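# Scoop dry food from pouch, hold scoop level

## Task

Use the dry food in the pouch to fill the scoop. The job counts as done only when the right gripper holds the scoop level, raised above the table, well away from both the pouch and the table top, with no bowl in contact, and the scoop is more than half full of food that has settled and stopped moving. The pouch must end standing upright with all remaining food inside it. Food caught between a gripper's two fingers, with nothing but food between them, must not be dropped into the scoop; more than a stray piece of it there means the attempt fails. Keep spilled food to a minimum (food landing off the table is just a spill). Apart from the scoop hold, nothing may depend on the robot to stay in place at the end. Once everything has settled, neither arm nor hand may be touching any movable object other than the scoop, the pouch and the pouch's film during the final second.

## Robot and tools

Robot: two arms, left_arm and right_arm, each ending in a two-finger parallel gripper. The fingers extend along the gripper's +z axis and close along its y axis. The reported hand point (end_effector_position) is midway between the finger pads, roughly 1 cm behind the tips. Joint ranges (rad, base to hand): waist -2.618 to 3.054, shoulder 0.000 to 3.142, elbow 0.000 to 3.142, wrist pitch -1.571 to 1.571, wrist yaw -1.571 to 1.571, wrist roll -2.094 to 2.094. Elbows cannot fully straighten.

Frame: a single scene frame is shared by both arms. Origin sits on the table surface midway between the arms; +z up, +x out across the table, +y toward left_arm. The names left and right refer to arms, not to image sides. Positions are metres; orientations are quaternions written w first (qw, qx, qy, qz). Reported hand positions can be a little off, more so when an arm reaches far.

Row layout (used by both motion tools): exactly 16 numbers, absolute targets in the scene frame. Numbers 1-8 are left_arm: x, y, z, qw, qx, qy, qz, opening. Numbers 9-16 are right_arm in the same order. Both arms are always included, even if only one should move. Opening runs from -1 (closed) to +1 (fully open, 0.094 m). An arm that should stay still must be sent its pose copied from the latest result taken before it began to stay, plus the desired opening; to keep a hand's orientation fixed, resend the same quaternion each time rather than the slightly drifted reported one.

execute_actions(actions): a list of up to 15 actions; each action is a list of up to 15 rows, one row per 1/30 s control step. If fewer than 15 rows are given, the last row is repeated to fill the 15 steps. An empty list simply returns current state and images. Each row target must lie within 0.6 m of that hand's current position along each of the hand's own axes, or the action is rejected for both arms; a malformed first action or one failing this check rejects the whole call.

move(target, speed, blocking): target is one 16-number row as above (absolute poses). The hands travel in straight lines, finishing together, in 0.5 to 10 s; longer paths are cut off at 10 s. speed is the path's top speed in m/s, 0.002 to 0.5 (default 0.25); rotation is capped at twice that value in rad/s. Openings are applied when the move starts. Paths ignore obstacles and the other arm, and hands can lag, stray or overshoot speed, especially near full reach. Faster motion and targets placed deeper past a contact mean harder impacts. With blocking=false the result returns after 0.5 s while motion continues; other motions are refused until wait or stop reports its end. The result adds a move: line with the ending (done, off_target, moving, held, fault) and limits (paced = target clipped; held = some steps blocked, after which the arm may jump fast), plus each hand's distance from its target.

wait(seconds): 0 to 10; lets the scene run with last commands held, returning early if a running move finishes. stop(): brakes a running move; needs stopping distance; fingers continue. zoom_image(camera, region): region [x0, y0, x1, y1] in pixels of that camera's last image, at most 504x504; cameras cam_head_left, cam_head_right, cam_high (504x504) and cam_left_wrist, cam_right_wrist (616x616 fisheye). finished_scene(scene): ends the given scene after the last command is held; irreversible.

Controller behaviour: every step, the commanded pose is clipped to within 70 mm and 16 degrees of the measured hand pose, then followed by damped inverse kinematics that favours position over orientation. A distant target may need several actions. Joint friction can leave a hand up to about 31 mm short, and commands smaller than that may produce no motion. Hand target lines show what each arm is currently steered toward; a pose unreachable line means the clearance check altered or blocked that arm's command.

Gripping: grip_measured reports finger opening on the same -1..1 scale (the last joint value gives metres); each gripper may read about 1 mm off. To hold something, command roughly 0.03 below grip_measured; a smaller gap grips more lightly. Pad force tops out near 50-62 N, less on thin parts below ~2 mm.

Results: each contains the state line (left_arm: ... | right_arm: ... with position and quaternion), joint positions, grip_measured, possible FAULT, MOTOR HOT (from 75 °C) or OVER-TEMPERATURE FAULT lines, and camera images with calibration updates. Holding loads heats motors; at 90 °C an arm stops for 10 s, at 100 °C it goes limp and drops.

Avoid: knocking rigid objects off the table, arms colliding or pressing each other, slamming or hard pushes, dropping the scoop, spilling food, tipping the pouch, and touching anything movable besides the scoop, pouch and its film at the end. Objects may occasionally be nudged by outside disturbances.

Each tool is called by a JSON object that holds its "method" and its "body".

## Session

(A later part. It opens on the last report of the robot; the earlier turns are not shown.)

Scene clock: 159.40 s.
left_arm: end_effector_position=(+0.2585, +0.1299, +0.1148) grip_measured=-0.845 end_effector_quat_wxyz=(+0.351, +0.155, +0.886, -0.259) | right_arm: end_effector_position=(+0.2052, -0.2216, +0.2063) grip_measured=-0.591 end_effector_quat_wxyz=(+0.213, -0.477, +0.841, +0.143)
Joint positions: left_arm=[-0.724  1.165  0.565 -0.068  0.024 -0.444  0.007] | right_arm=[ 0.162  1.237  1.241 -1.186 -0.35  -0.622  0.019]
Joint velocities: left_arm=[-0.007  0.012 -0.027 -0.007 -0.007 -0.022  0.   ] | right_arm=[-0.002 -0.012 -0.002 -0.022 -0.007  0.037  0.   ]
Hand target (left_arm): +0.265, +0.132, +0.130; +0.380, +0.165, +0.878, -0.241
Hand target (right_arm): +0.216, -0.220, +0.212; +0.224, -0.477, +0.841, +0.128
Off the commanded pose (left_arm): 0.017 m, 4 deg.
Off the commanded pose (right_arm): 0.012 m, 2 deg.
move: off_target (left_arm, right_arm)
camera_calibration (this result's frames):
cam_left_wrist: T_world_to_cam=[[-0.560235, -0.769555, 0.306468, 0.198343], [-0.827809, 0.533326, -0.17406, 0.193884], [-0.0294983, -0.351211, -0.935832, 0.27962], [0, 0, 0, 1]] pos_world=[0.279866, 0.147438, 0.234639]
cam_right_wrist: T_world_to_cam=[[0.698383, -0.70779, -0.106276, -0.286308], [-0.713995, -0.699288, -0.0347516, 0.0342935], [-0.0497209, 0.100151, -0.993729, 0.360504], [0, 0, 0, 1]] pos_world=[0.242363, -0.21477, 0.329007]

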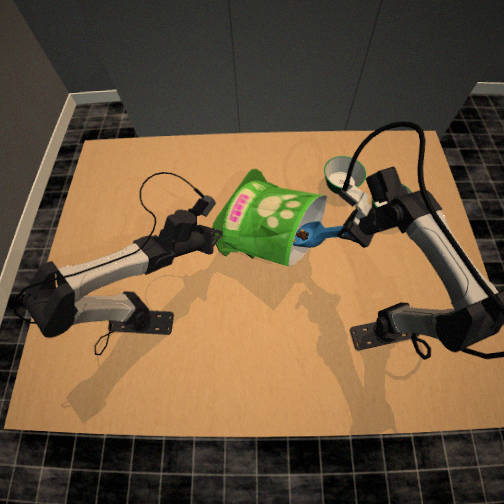

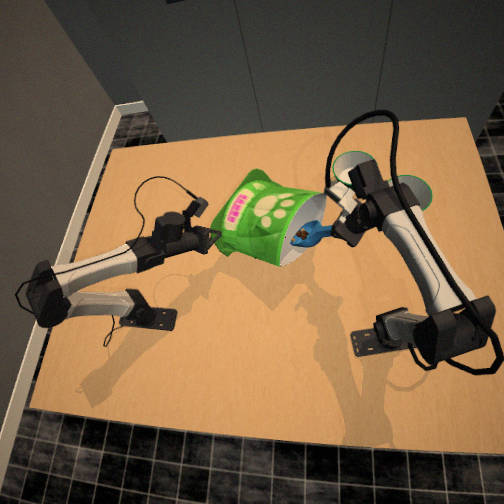

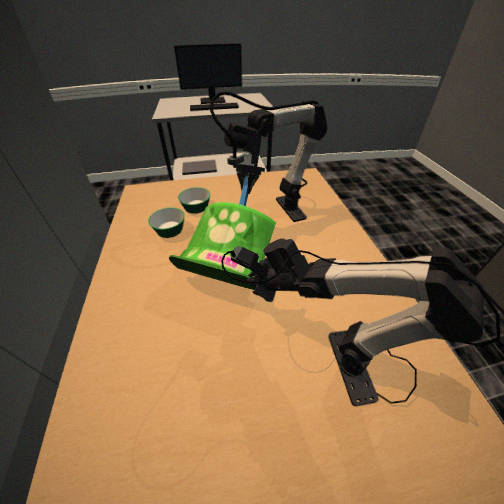

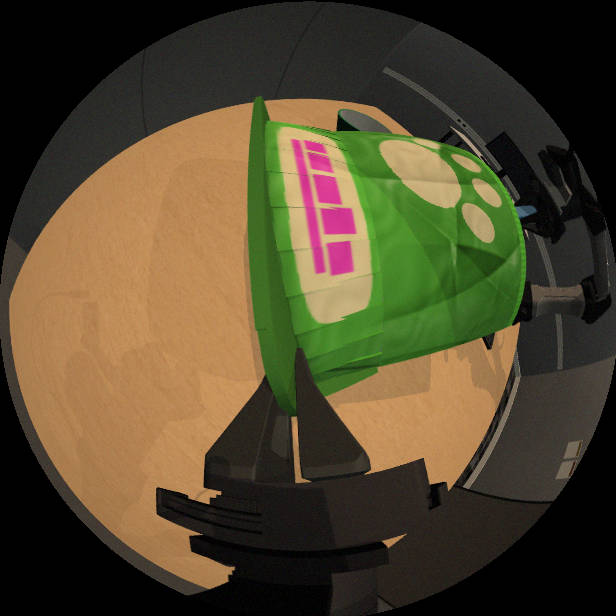

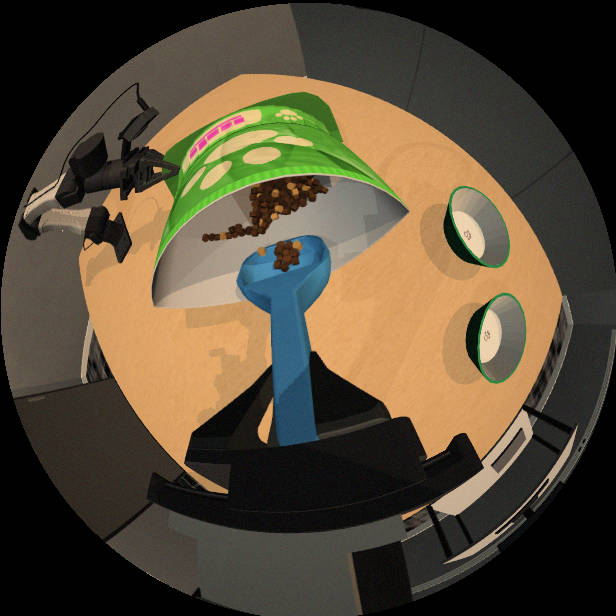

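{"method": "move", "body": {"target": [0.265,0.132,0.13,0.38,0.165,0.878,-0.24,-0.92,0.256,-0.18,0.188,0.225,-0.476,0.841,0.127,-0.66], "speed": 0.04}}

{"method": "zoom_image", "body": {"camera": "cam_right_wrist", "region": [150,150,420,360]}}

Scene clock: 161.60 s.
left_arm: end_effector_position=(+0.2585, +0.1299, +0.1148) grip_measured=-0.845 end_effector_quat_wxyz=(+0.351, +0.155, +0.887, -0.259) | right_arm: end_effector_position=(+0.2417, -0.1820, +0.1867) grip_measured=-0.591 end_effector_quat_wxyz=(+0.214, -0.480, +0.838, +0.145)
Joint positions: left_arm=[-0.724  1.165  0.565 -0.068  0.024 -0.445  0.007] | right_arm=[ 0.256  1.397  1.274 -1.026 -0.321 -0.537  0.019]
Joint velocities: left_arm=[-0.002 -0.012 -0.017  0.007 -0.022 -0.051  0.   ] | right_arm=[ 0.007  0.012 -0.007  0.051  0.007  0.022  0.   ]
Hand target (left_arm): +0.265, +0.132, +0.130; +0.380, +0.165, +0.878, -0.241
Hand target (right_arm): +0.256, -0.180, +0.188; +0.225, -0.476, +0.841, +0.127
Off the commanded pose (left_arm): 0.017 m, 4 deg.
Off the commanded pose (right_arm): 0.014 m, 3 deg.
move: off_target (left_arm, right_arm)
camera_calibration (this result's frames):
cam_left_wrist: T_world_to_cam=[[-0.559489, -0.769762, 0.307309, 0.198081], [-0.8283, 0.53263, -0.173852, 0.194078], [-0.0298571, -0.351812, -0.935594, 0.279763], [0, 0, 0, 1]] pos_world=[0.279931, 0.147528, 0.234614]
cam_right_wrist: T_world_to_cam=[[0.704666, -0.701158, -0.108736, -0.285753], [-0.707863, -0.705225, -0.0398417, 0.0858253], [-0.048748, 0.105045, -0.993272, 0.339483], [0, 0, 0, 1]] pos_world=[0.278662, -0.175493, 0.309547]

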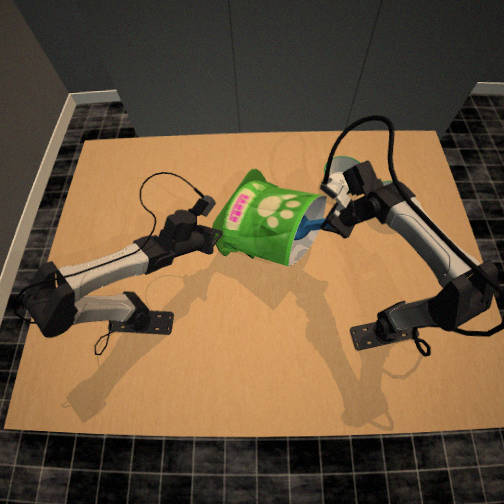

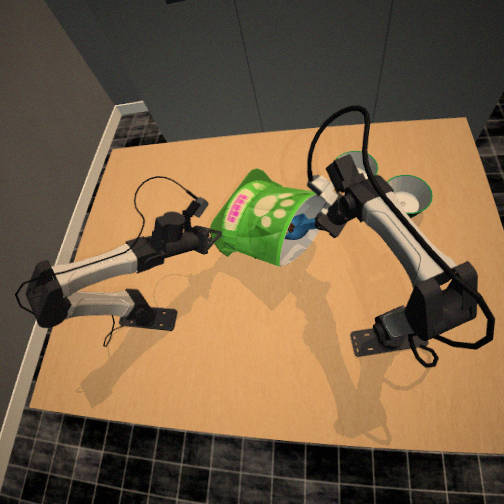

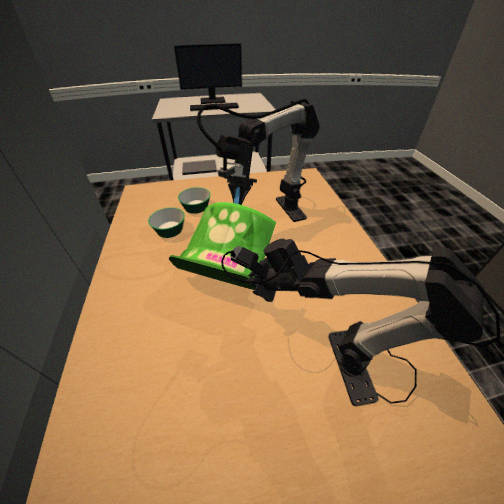

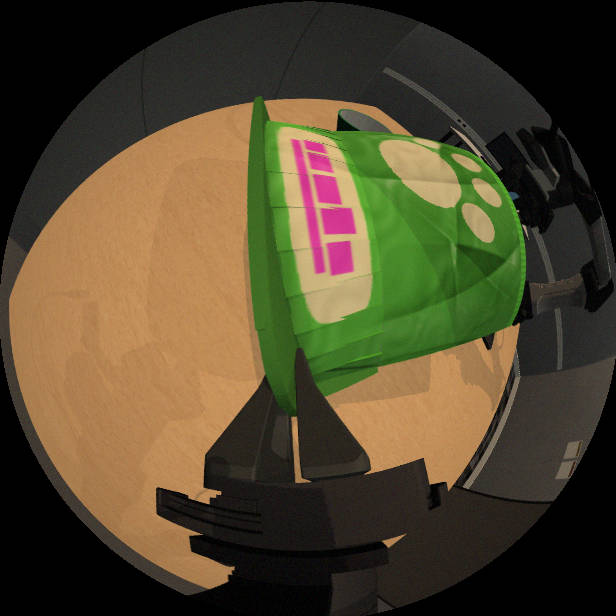

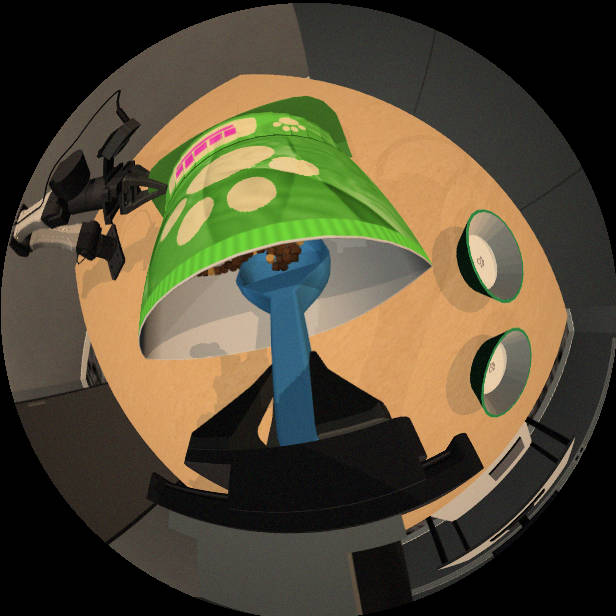

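Region (150, 150, 420, 360) of cam_right_wrist's 616x616 image, scaled by 1.867, with more detail than that image has.

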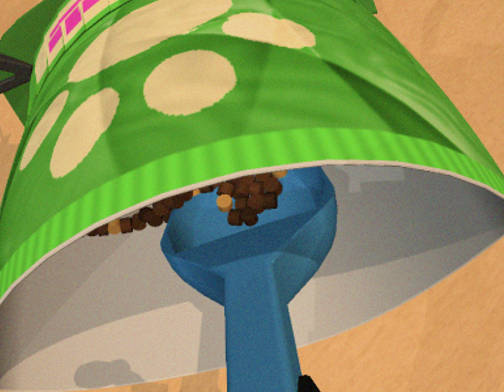

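{"method": "move", "body": {"target": [0.265,0.132,0.13,0.38,0.165,0.878,-0.24,-0.92,0.268,-0.158,0.162,0.283,-0.466,0.823,0.16,-0.66], "speed": 0.04}}

{"method": "zoom_image", "body": {"camera": "cam_right_wrist", "region": [150,150,420,360]}}

Scene clock: 163.90 s.
left_arm: end_effector_position=(+0.2618, +0.1339, +0.1154) grip_measured=-0.845 end_effector_quat_wxyz=(+0.358, +0.145, +0.888, -0.250) | right_arm: end_effector_position=(+0.2625, -0.1667, +0.1705) grip_measured=-0.591 end_effector_quat_wxyz=(+0.272, -0.466, +0.828, +0.155)
Joint positions: left_arm=[-0.724  1.161  0.565 -0.071 -0.006 -0.451  0.007] | right_arm=[ 0.263  1.387  1.142 -0.775 -0.337 -0.488  0.019]
Joint velocities: left_arm=[-0.002 -0.007 -0.012 -0.022  0.022 -0.037  0.001] | right_arm=[-0.007 -0.017 -0.012  0.051  0.022  0.022 -0.001]
Hand target (left_arm): +0.265, +0.132, +0.130; +0.380, +0.164, +0.878, -0.241
Hand target (right_arm): +0.267, -0.158, +0.162; +0.282, -0.466, +0.823, +0.159
Off the commanded pose (left_arm): 0.015 m, 4 deg.
Off the commanded pose (right_arm): 0.013 m, 2 deg.
move: off_target (left_arm, right_arm)
camera_calibration (this result's frames):
cam_left_wrist: T_world_to_cam=[[-0.541146, -0.787539, 0.294862, 0.201778], [-0.840856, 0.511365, -0.177392, 0.201344], [-0.0110789, -0.343932, -0.938929, 0.276245], [0, 0, 0, 1]] pos_world=[0.281553, 0.150957, 0.235595]
cam_right_wrist: T_world_to_cam=[[0.69525, -0.711108, -0.104657, -0.291312], [-0.717587, -0.678366, -0.157758, 0.137808], [0.0411868, 0.184782, -0.981916, 0.310492], [0, 0, 0, 1]] pos_world=[0.288635, -0.171043, 0.29613]

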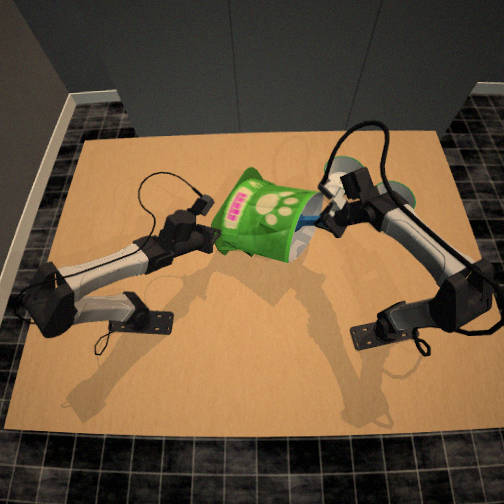

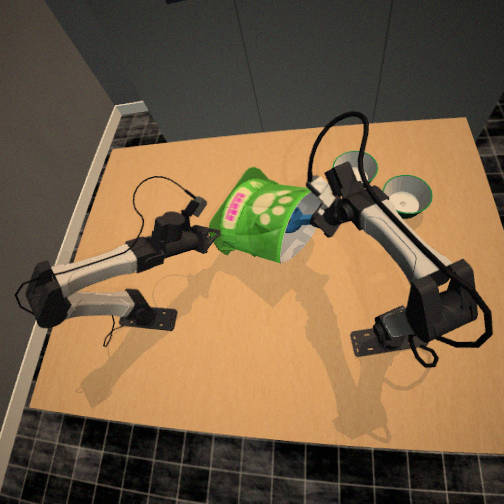

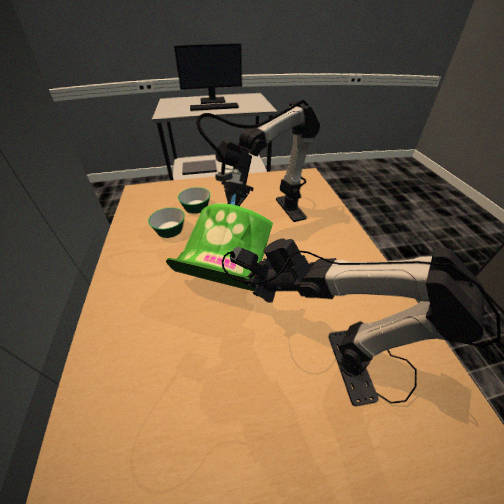

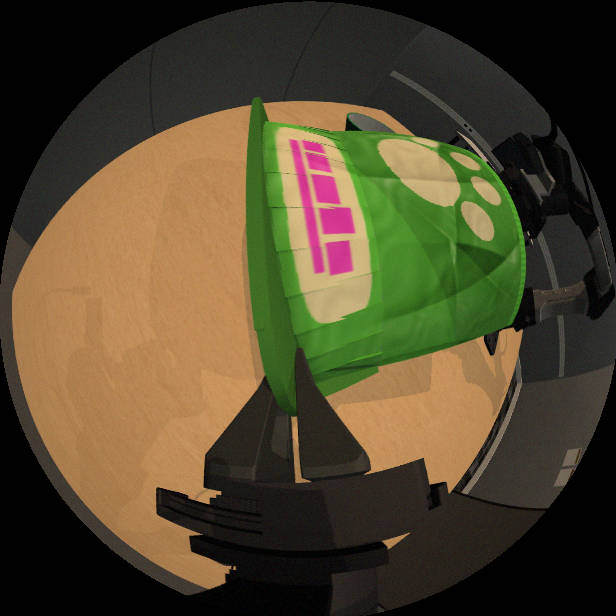

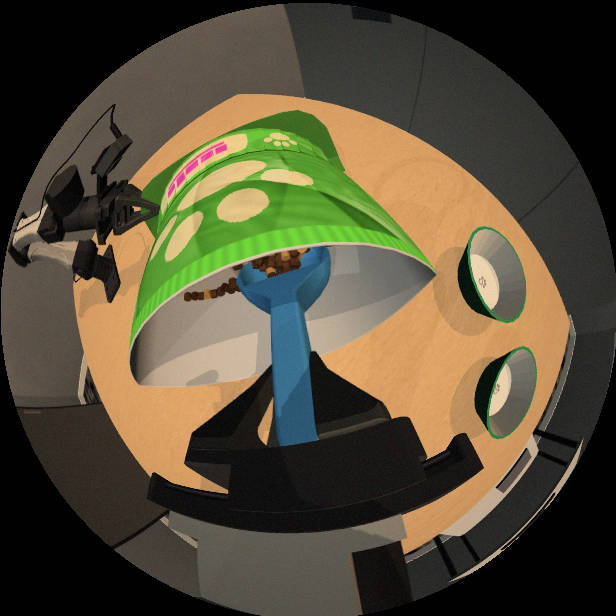

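Region (150, 150, 420, 360) of cam_right_wrist's 616x616 image, scaled by 1.867, with more detail than that image has.

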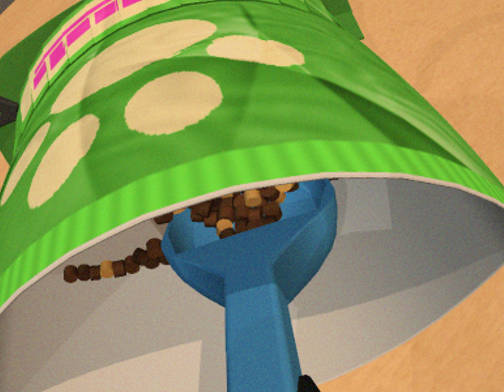

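{"method": "move", "body": {"target": [0.246,0.10,0.15,0.415,0.222,0.873,-0.128,-0.92,0.246,-0.195,0.118,0.381,-0.443,0.782,0.216,-0.66], "speed": 0.04}}

{"method": "zoom_image", "body": {"camera": "cam_right_wrist", "region": [150,150,420,360]}}

Scene clock: 168.33 s.
left_arm: end_effector_position=(+0.2454, +0.1049, +0.1401) grip_measured=-0.845 end_effector_quat_wxyz=(+0.403, +0.210, +0.881, -0.134) | right_arm: end_effector_position=(+0.2482, -0.1937, +0.1210) grip_measured=-0.591 end_effector_quat_wxyz=(+0.374, -0.442, +0.786, +0.215)
Joint positions: left_arm=[-0.988  1.239  0.749 -0.266 -0.368 -0.413  0.007] | right_arm=[ 0.094  1.203  0.657 -0.292 -0.567 -0.529  0.019]
Joint velocities: left_arm=[-0.007  0.002  0.002  0.007  0.007  0.037 -0.001] | right_arm=[-0.007 -0.012  0.007 -0.022 -0.066  0.037  0.   ]
Hand target (left_arm): +0.248, +0.100, +0.150; +0.417, +0.223, +0.872, -0.126
Hand target (right_arm): +0.247, -0.195, +0.118; +0.382, -0.443, +0.782, +0.214
Off the commanded pose (left_arm): 0.011 m, 2 deg.
Off the commanded pose (right_arm): 0.004 m, 1 deg.
move: off_target (left_arm)
camera_calibration (this result's frames):
cam_left_wrist: T_world_to_cam=[[-0.574661, -0.81817, 0.0190525, 0.212897], [-0.807577, 0.563141, -0.175189, 0.192866], [0.132605, -0.116061, -0.98435, 0.236454], [0, 0, 0, 1]] pos_world=[0.246743, 0.0930186, 0.262485]
cam_right_wrist: T_world_to_cam=[[0.712745, -0.681019, -0.16795, -0.296606], [-0.681942, -0.616753, -0.393155, 0.132984], [0.164162, 0.394752, -0.904003, 0.268226], [0, 0, 0, 1]] pos_world=[0.258059, -0.225859, 0.244946]

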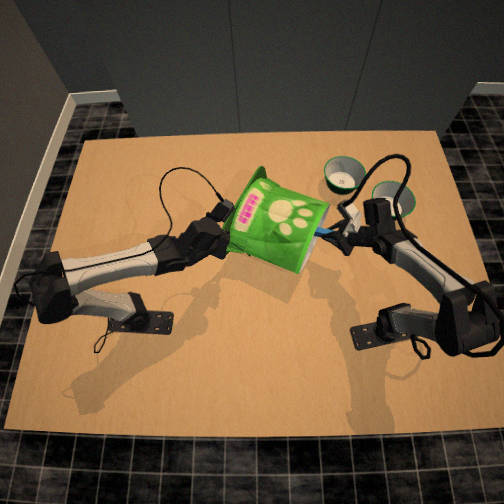

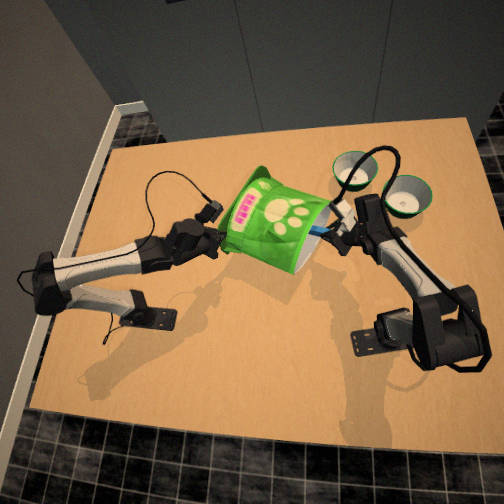

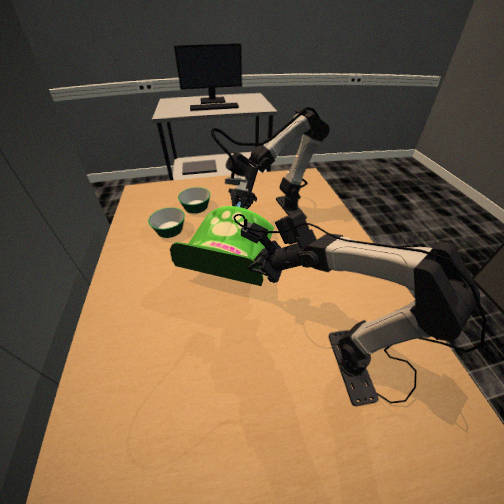

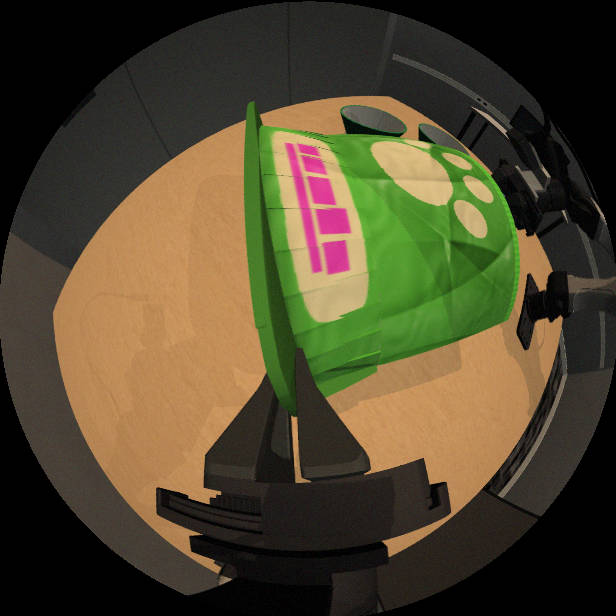

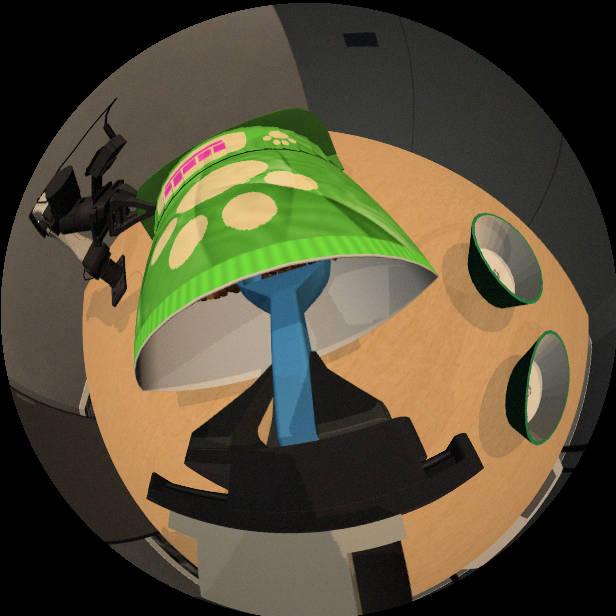

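Region (150, 150, 420, 360) of cam_right_wrist's 616x616 image, scaled by 1.867, with more detail than that image has.

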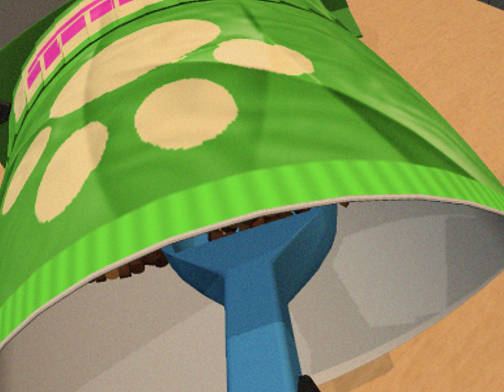

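{"method": "move", "body": {"target": [0.236,0.083,0.155,0.431,0.251,0.864,-0.067,-0.92,0.24,-0.205,0.086,0.467,-0.415,0.734,0.264,-0.66], "speed": 0.04}}

{"method": "zoom_image", "body": {"camera": "cam_right_wrist", "region": [130,180,440,400]}}

Scene clock: 171.83 s.
left_arm: end_effector_position=(+0.2362, +0.0863, +0.1481) grip_measured=-0.845 end_effector_quat_wxyz=(+0.423, +0.243, +0.870, -0.075) | right_arm: end_effector_position=(+0.2396, -0.2059, +0.0838) grip_measured=-0.591 end_effector_quat_wxyz=(+0.455, -0.415, +0.745, +0.256)
Joint positions: left_arm=[-1.108  1.327  0.851 -0.348 -0.534 -0.404  0.007] | right_arm=[-0.018  1.231  0.33   0.235 -0.74  -0.483  0.019]
Joint velocities: left_arm=[ 0.012  0.002 -0.007 -0.007 -0.007 -0.066  0.   ] | right_arm=[-0.012  0.012 -0.017  0.081  0.007  0.051 -0.   ]
Hand target (left_arm): +0.237, +0.083, +0.156; +0.433, +0.251, +0.863, -0.066
Hand target (right_arm): +0.241, -0.205, +0.086; +0.467, -0.415, +0.735, +0.262
Off the commanded pose (left_arm): 0.008 m, 2 deg.
Off the commanded pose (right_arm): 0.002 m, 2 deg.
move: done
camera_calibration (this result's frames):
cam_left_wrist: T_world_to_cam=[[-0.578088, -0.806656, -0.122964, 0.213147], [-0.788887, 0.591021, -0.168376, 0.189463], [0.208496, -0.000331455, -0.978023, 0.214602], [0, 0, 0, 1]] pos_world=[0.227939, 0.0600311, 0.267996]
cam_right_wrist: T_world_to_cam=[[0.726445, -0.655924, -0.205039, -0.30006], [-0.635079, -0.526746, -0.56499, 0.126627], [0.262587, 0.54065, -0.799216, 0.238462], [0, 0, 0, 1]] pos_world=[0.235778, -0.259041, 0.200601]

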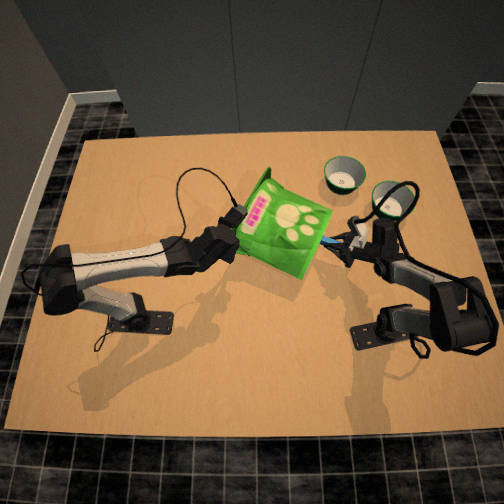

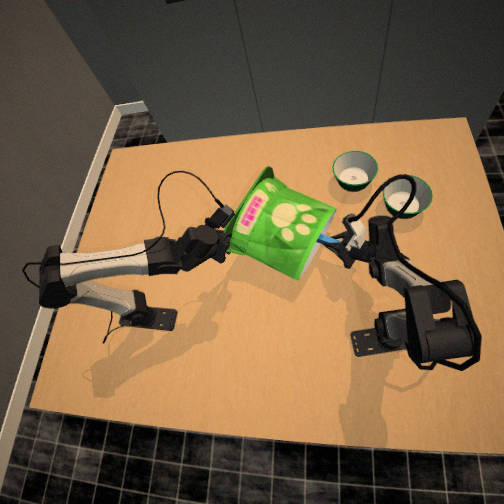

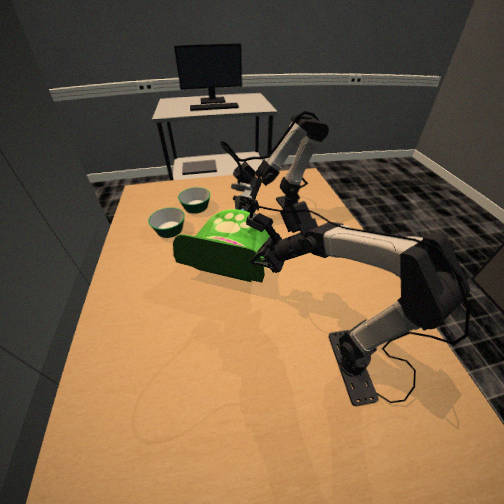

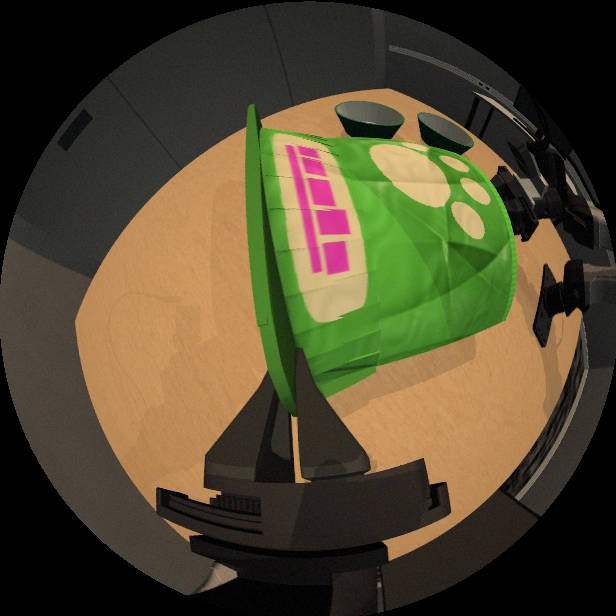

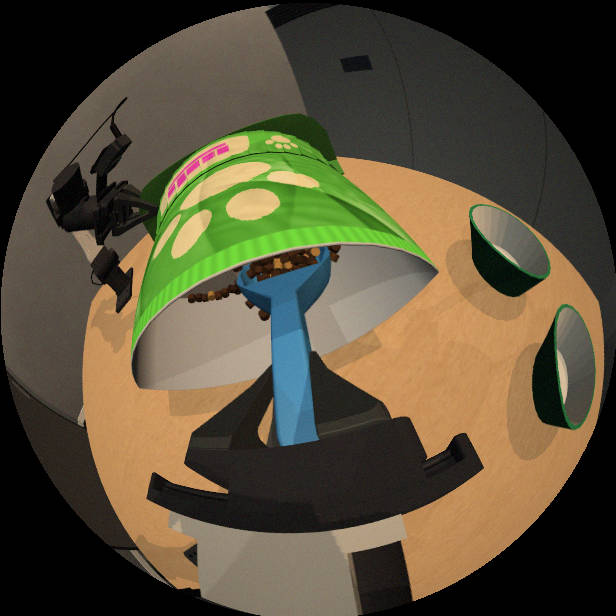

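Region (130, 180, 440, 400) of cam_right_wrist's 616x616 image, scaled by 1.626, with more detail than that image has; it fills the top 358 rows of this view, and the rest is white.

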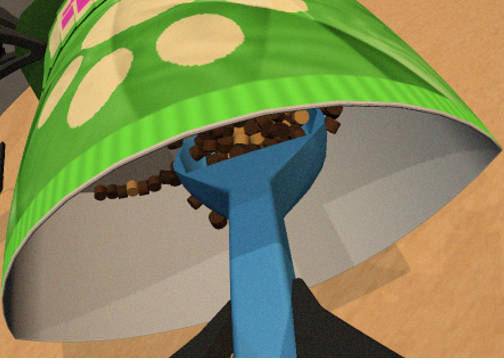

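{"method": "execute_actions", "body": {"actions": []}}

Scene clock: 172.63 s.
left_arm: end_effector_position=(+0.2363, +0.0864, +0.1482) grip_measured=-0.845 end_effector_quat_wxyz=(+0.423, +0.243, +0.870, -0.074) | right_arm: end_effector_position=(+0.2397, -0.2059, +0.0838) grip_measured=-0.591 end_effector_quat_wxyz=(+0.456, -0.415, +0.745, +0.256)
Joint positions: left_arm=[-1.108  1.327  0.851 -0.348 -0.534 -0.404  0.007] | right_arm=[-0.018  1.231  0.329  0.239 -0.741 -0.482  0.019]
Joint velocities: left_arm=[ 0.007 -0.012  0.002 -0.007  0.037  0.007  0.   ] | right_arm=[-0.007 -0.022 -0.012 -0.037  0.051 -0.022  0.001]
Hand target (left_arm): +0.237, +0.083, +0.156; +0.433, +0.251, +0.863, -0.066
Hand target (right_arm): +0.241, -0.205, +0.086; +0.467, -0.415, +0.735, +0.262
Off the commanded pose (left_arm): 0.008 m, 2 deg.
Off the commanded pose (right_arm): 0.002 m, 2 deg.
camera_calibration (this result's frames):
cam_left_wrist: T_world_to_cam=[[-0.577848, -0.806792, -0.123202, 0.2132], [-0.788997, 0.590836, -0.168513, 0.189537], [0.208747, -0.000168594, -0.97797, 0.214536], [0, 0, 0, 1]] pos_world=[0.227958, 0.0600589, 0.268016]
cam_right_wrist: T_world_to_cam=[[0.726578, -0.655852, -0.204799, -0.300132], [-0.63443, -0.525966, -0.566444, 0.126919], [0.263786, 0.541496, -0.798247, 0.238255], [0, 0, 0, 1]] pos_world=[0.235742, -0.259101, 0.200613]

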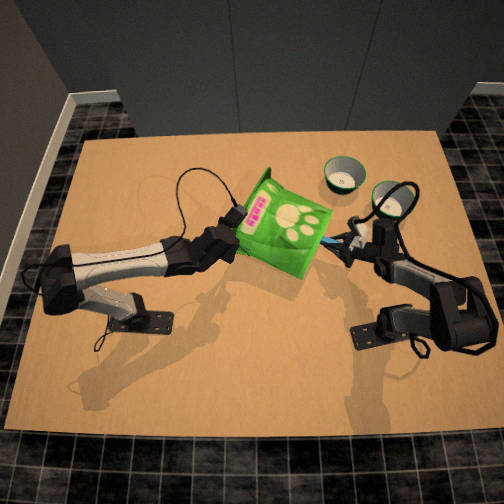

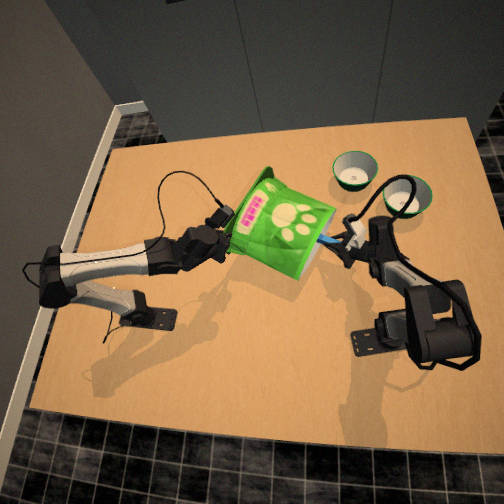

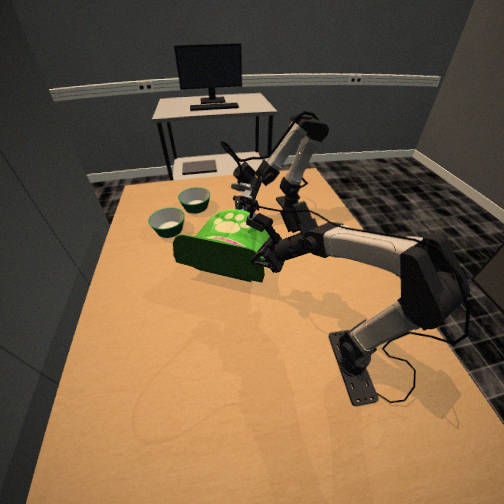

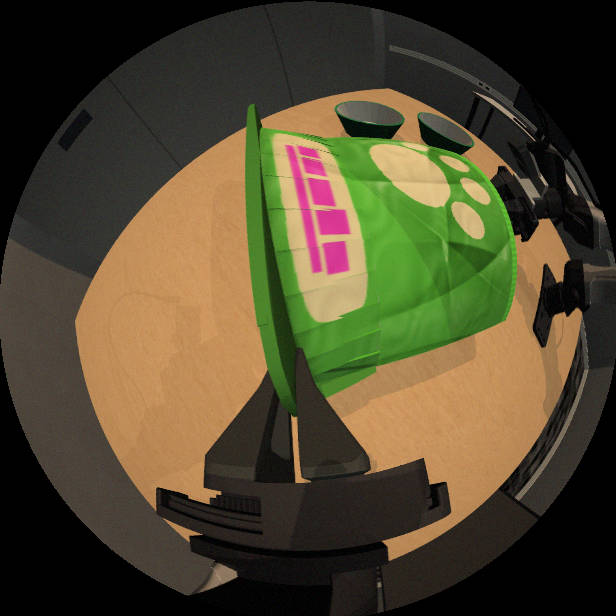

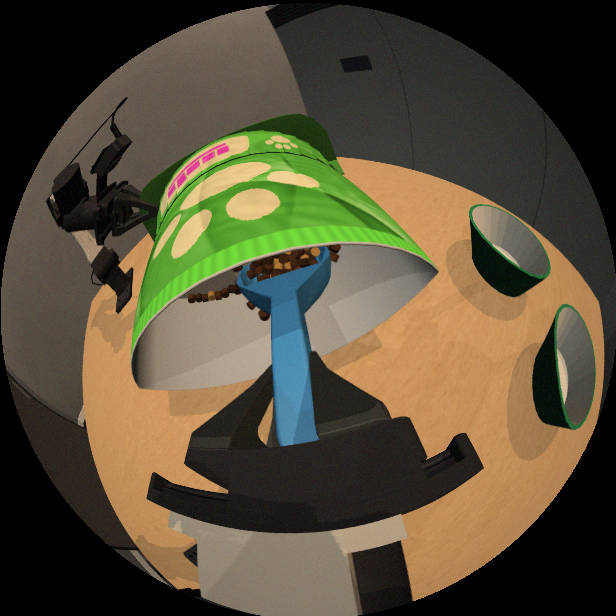

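{"method": "move", "body": {"target": [0.236,0.083,0.155,0.431,0.251,0.864,-0.067,-0.92,0.235,-0.215,0.085,0.548,-0.383,0.676,0.310,-0.66], "speed": 0.04}}

{"method": "zoom_image", "body": {"camera": "cam_right_wrist", "region": [140,160,460,420]}}

Scene clock: 176.63 s.
left_arm: end_effector_position=(+0.2363, +0.0866, +0.1481) grip_measured=-0.845 end_effector_quat_wxyz=(+0.423, +0.243, +0.870, -0.074) | right_arm: end_effector_position=(+0.2405, -0.2145, +0.0823) grip_measured=-0.591 end_effector_quat_wxyz=(+0.541, -0.380, +0.686, +0.303)
Joint positions: left_arm=[-1.108  1.327  0.851 -0.349 -0.535 -0.403  0.007] | right_arm=[-0.123  1.496  0.143  0.96  -0.923 -0.314  0.019]
Joint velocities: left_arm=[ 0.007  0.012 -0.007  0.022 -0.037 -0.037 -0.   ] | right_arm=[-0.007  0.002  0.002  0.037  0.022  0.022  0.002]
Hand target (left_arm): +0.236, +0.083, +0.155; +0.431, +0.251, +0.864, -0.067
Hand target (right_arm): +0.236, -0.215, +0.084; +0.548, -0.383, +0.677, +0.308
Off the commanded pose (left_arm): 0.008 m, 2 deg.
Off the commanded pose (right_arm): 0.006 m, 2 deg.
move: done
camera_calibration (this result's frames):
cam_left_wrist: T_world_to_cam=[[-0.57776, -0.806633, -0.124646, 0.213554], [-0.788941, 0.591051, -0.168019, 0.189331], [0.209202, 0.00126343, -0.977872, 0.214218], [0, 0, 0, 1]] pos_world=[0.227939, 0.0600845, 0.267907]
cam_right_wrist: T_world_to_cam=[[0.751517, -0.613358, -0.242927, -0.300364], [-0.555921, -0.390517, -0.73379, 0.145971], [0.355209, 0.686504, -0.63446, 0.237148], [0, 0, 0, 1]] pos_world=[0.22264, -0.290029, 0.184606]

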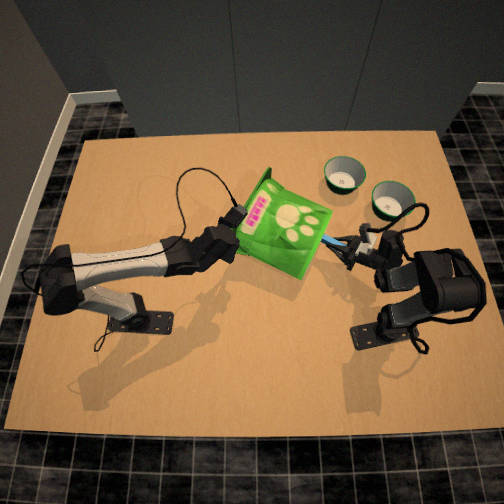

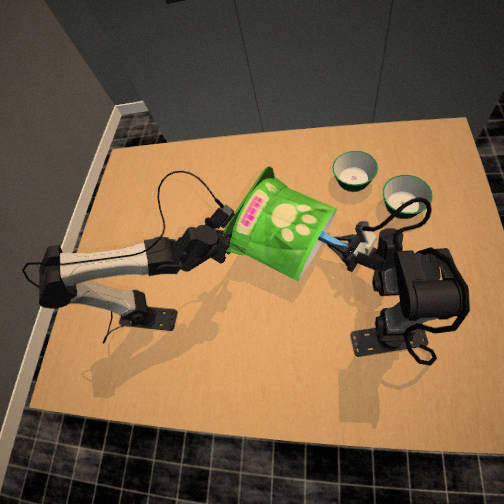

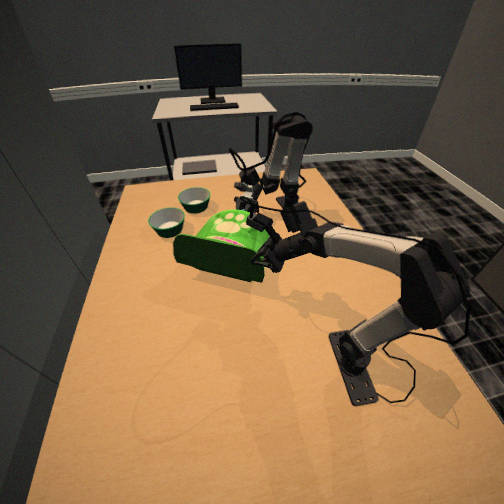

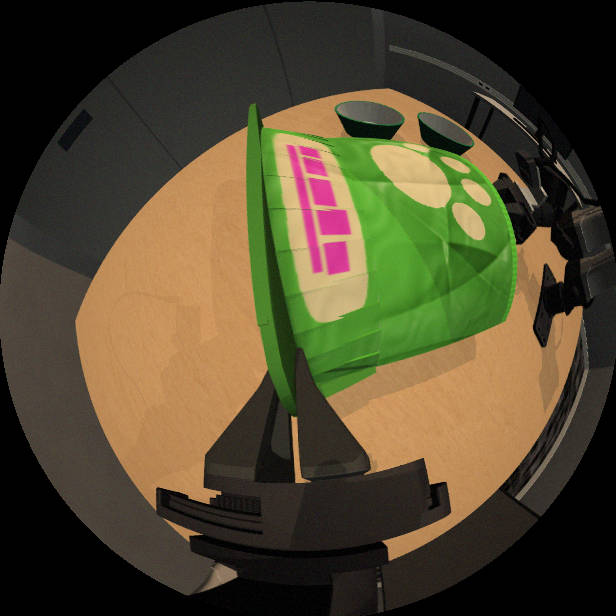

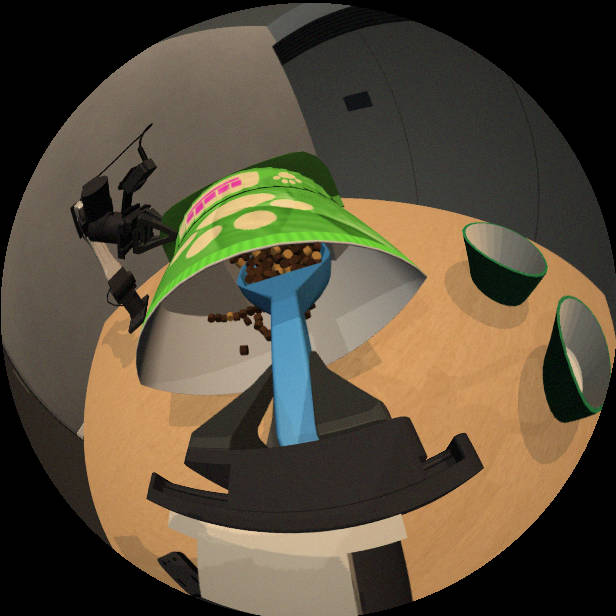

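Region (140, 160, 460, 420) of cam_right_wrist's 616x616 image, scaled by 1.575, with more detail than that image has; it fills the top 410 rows of this view, and the rest is white.

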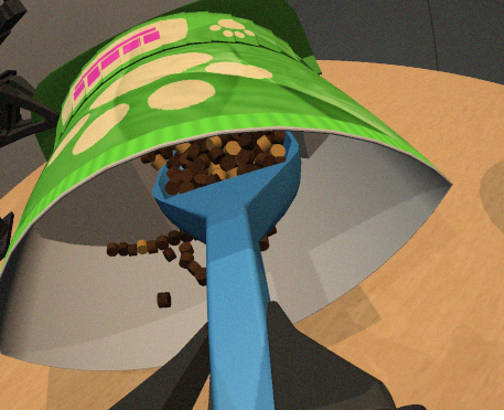

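{"method": "move", "body": {"target": [0.262,0.128,0.15,0.415,0.222,0.873,-0.128,-0.92,0.235,-0.22,0.105,0.548,-0.383,0.676,0.310,-0.66], "speed": 0.03}}

{"method": "zoom_image", "body": {"camera": "cam_right_wrist", "region": [140,160,460,420]}}

Scene clock: 179.03 s.
left_arm: end_effector_position=(+0.2534, +0.1173, +0.1392) grip_measured=-0.845 end_effector_quat_wxyz=(+0.390, +0.226, +0.881, -0.145) | right_arm: end_effector_position=(+0.2313, -0.2196, +0.0904) grip_measured=-0.591 end_effector_quat_wxyz=(+0.528, -0.371, +0.696, +0.314)
Joint positions: left_arm=[-0.898  1.204  0.731 -0.27  -0.26  -0.336  0.007] | right_arm=[-0.152  1.347  0.143  0.768 -0.953 -0.317  0.019]
Joint velocities: left_arm=[-0.007 -0.007  0.002  0.051  0.066  0.022 -0.   ] | right_arm=[ 0.002  0.002 -0.012 -0.037 -0.066 -0.022 -0.   ]
Hand target (left_arm): +0.260, +0.127, +0.149; +0.412, +0.221, +0.874, -0.130
Hand target (right_arm): +0.235, -0.220, +0.105; +0.548, -0.383, +0.676, +0.310
Off the commanded pose (left_arm): 0.017 m, 4 deg.
Off the commanded pose (right_arm): 0.015 m, 4 deg.
move: off_target (left_arm, right_arm)
camera_calibration (this result's frames):
cam_left_wrist: T_world_to_cam=[[-0.606277, -0.794559, 0.0332307, 0.230949], [-0.78821, 0.594832, -0.1578, 0.18111], [0.105615, -0.121863, -0.986912, 0.243896], [0, 0, 0, 1]] pos_world=[0.257012, 0.105495, 0.261608]
cam_right_wrist: T_world_to_cam=[[0.740416, -0.611296, -0.279465, -0.288324], [-0.586016, -0.383459, -0.713824, 0.151484], [0.329194, 0.692298, -0.642149, 0.256974], [0, 0, 0, 1]] pos_world=[0.217658, -0.296066, 0.192571]

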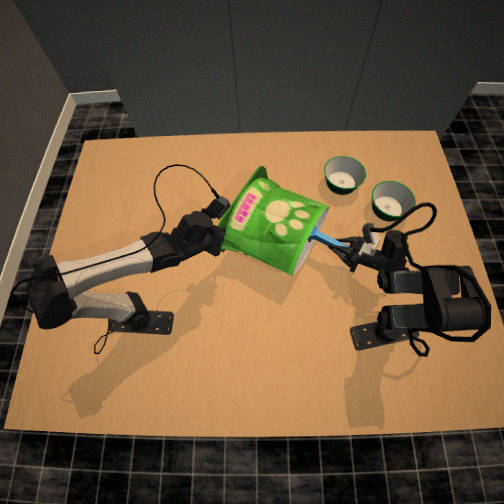

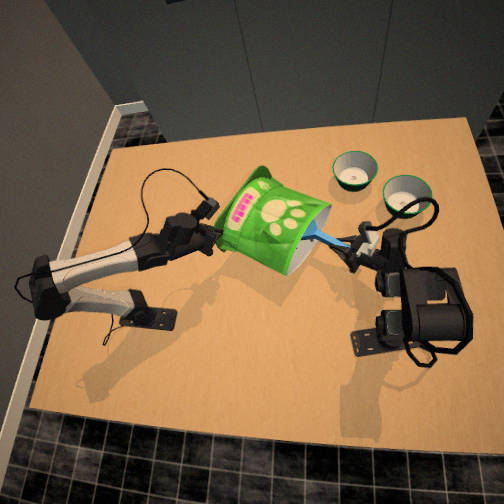

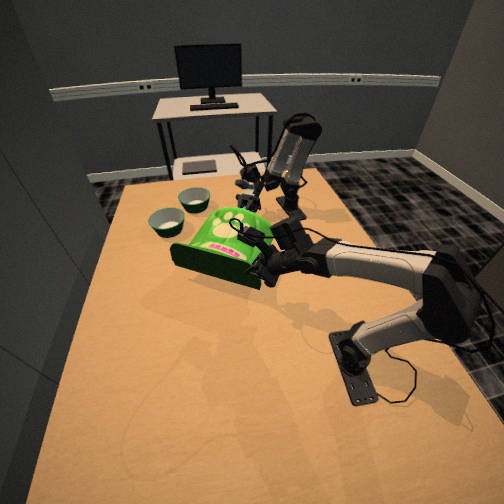

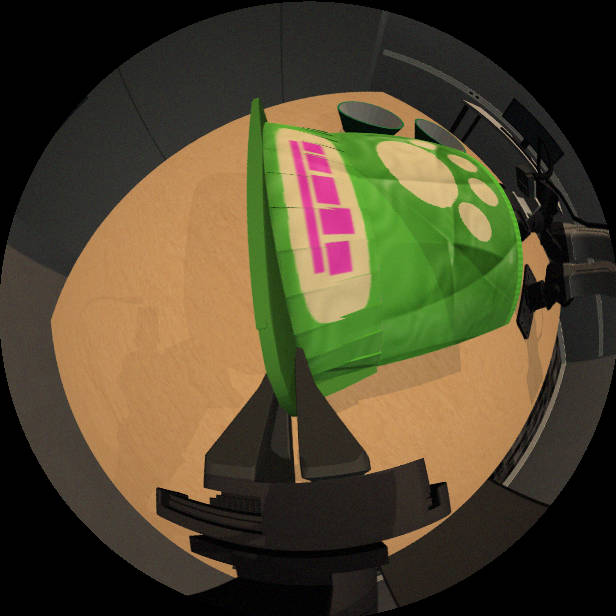

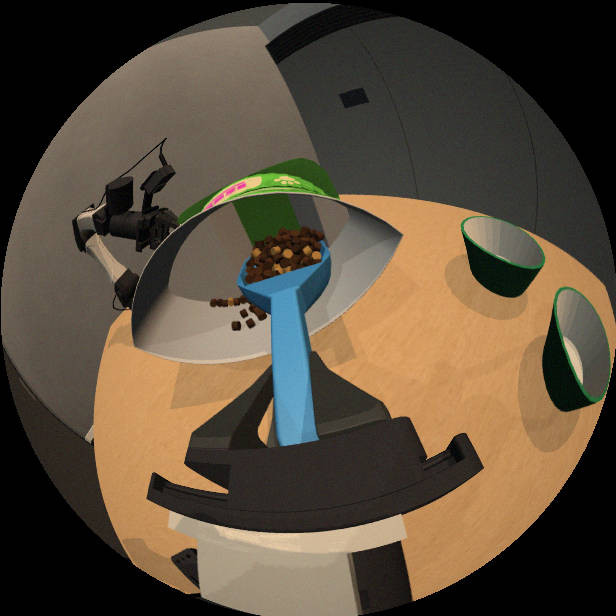

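Region (140, 160, 460, 420) of cam_right_wrist's 616x616 image, scaled by 1.575, with more detail than that image has; it fills the top 410 rows of this view, and the rest is white.

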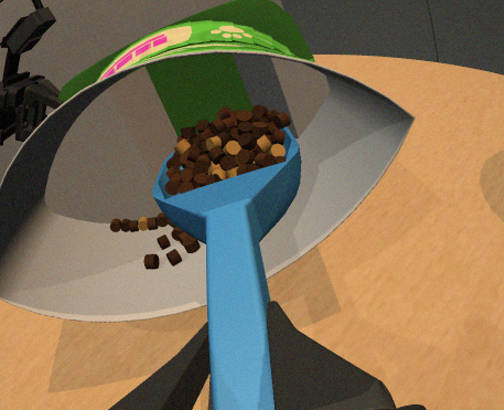

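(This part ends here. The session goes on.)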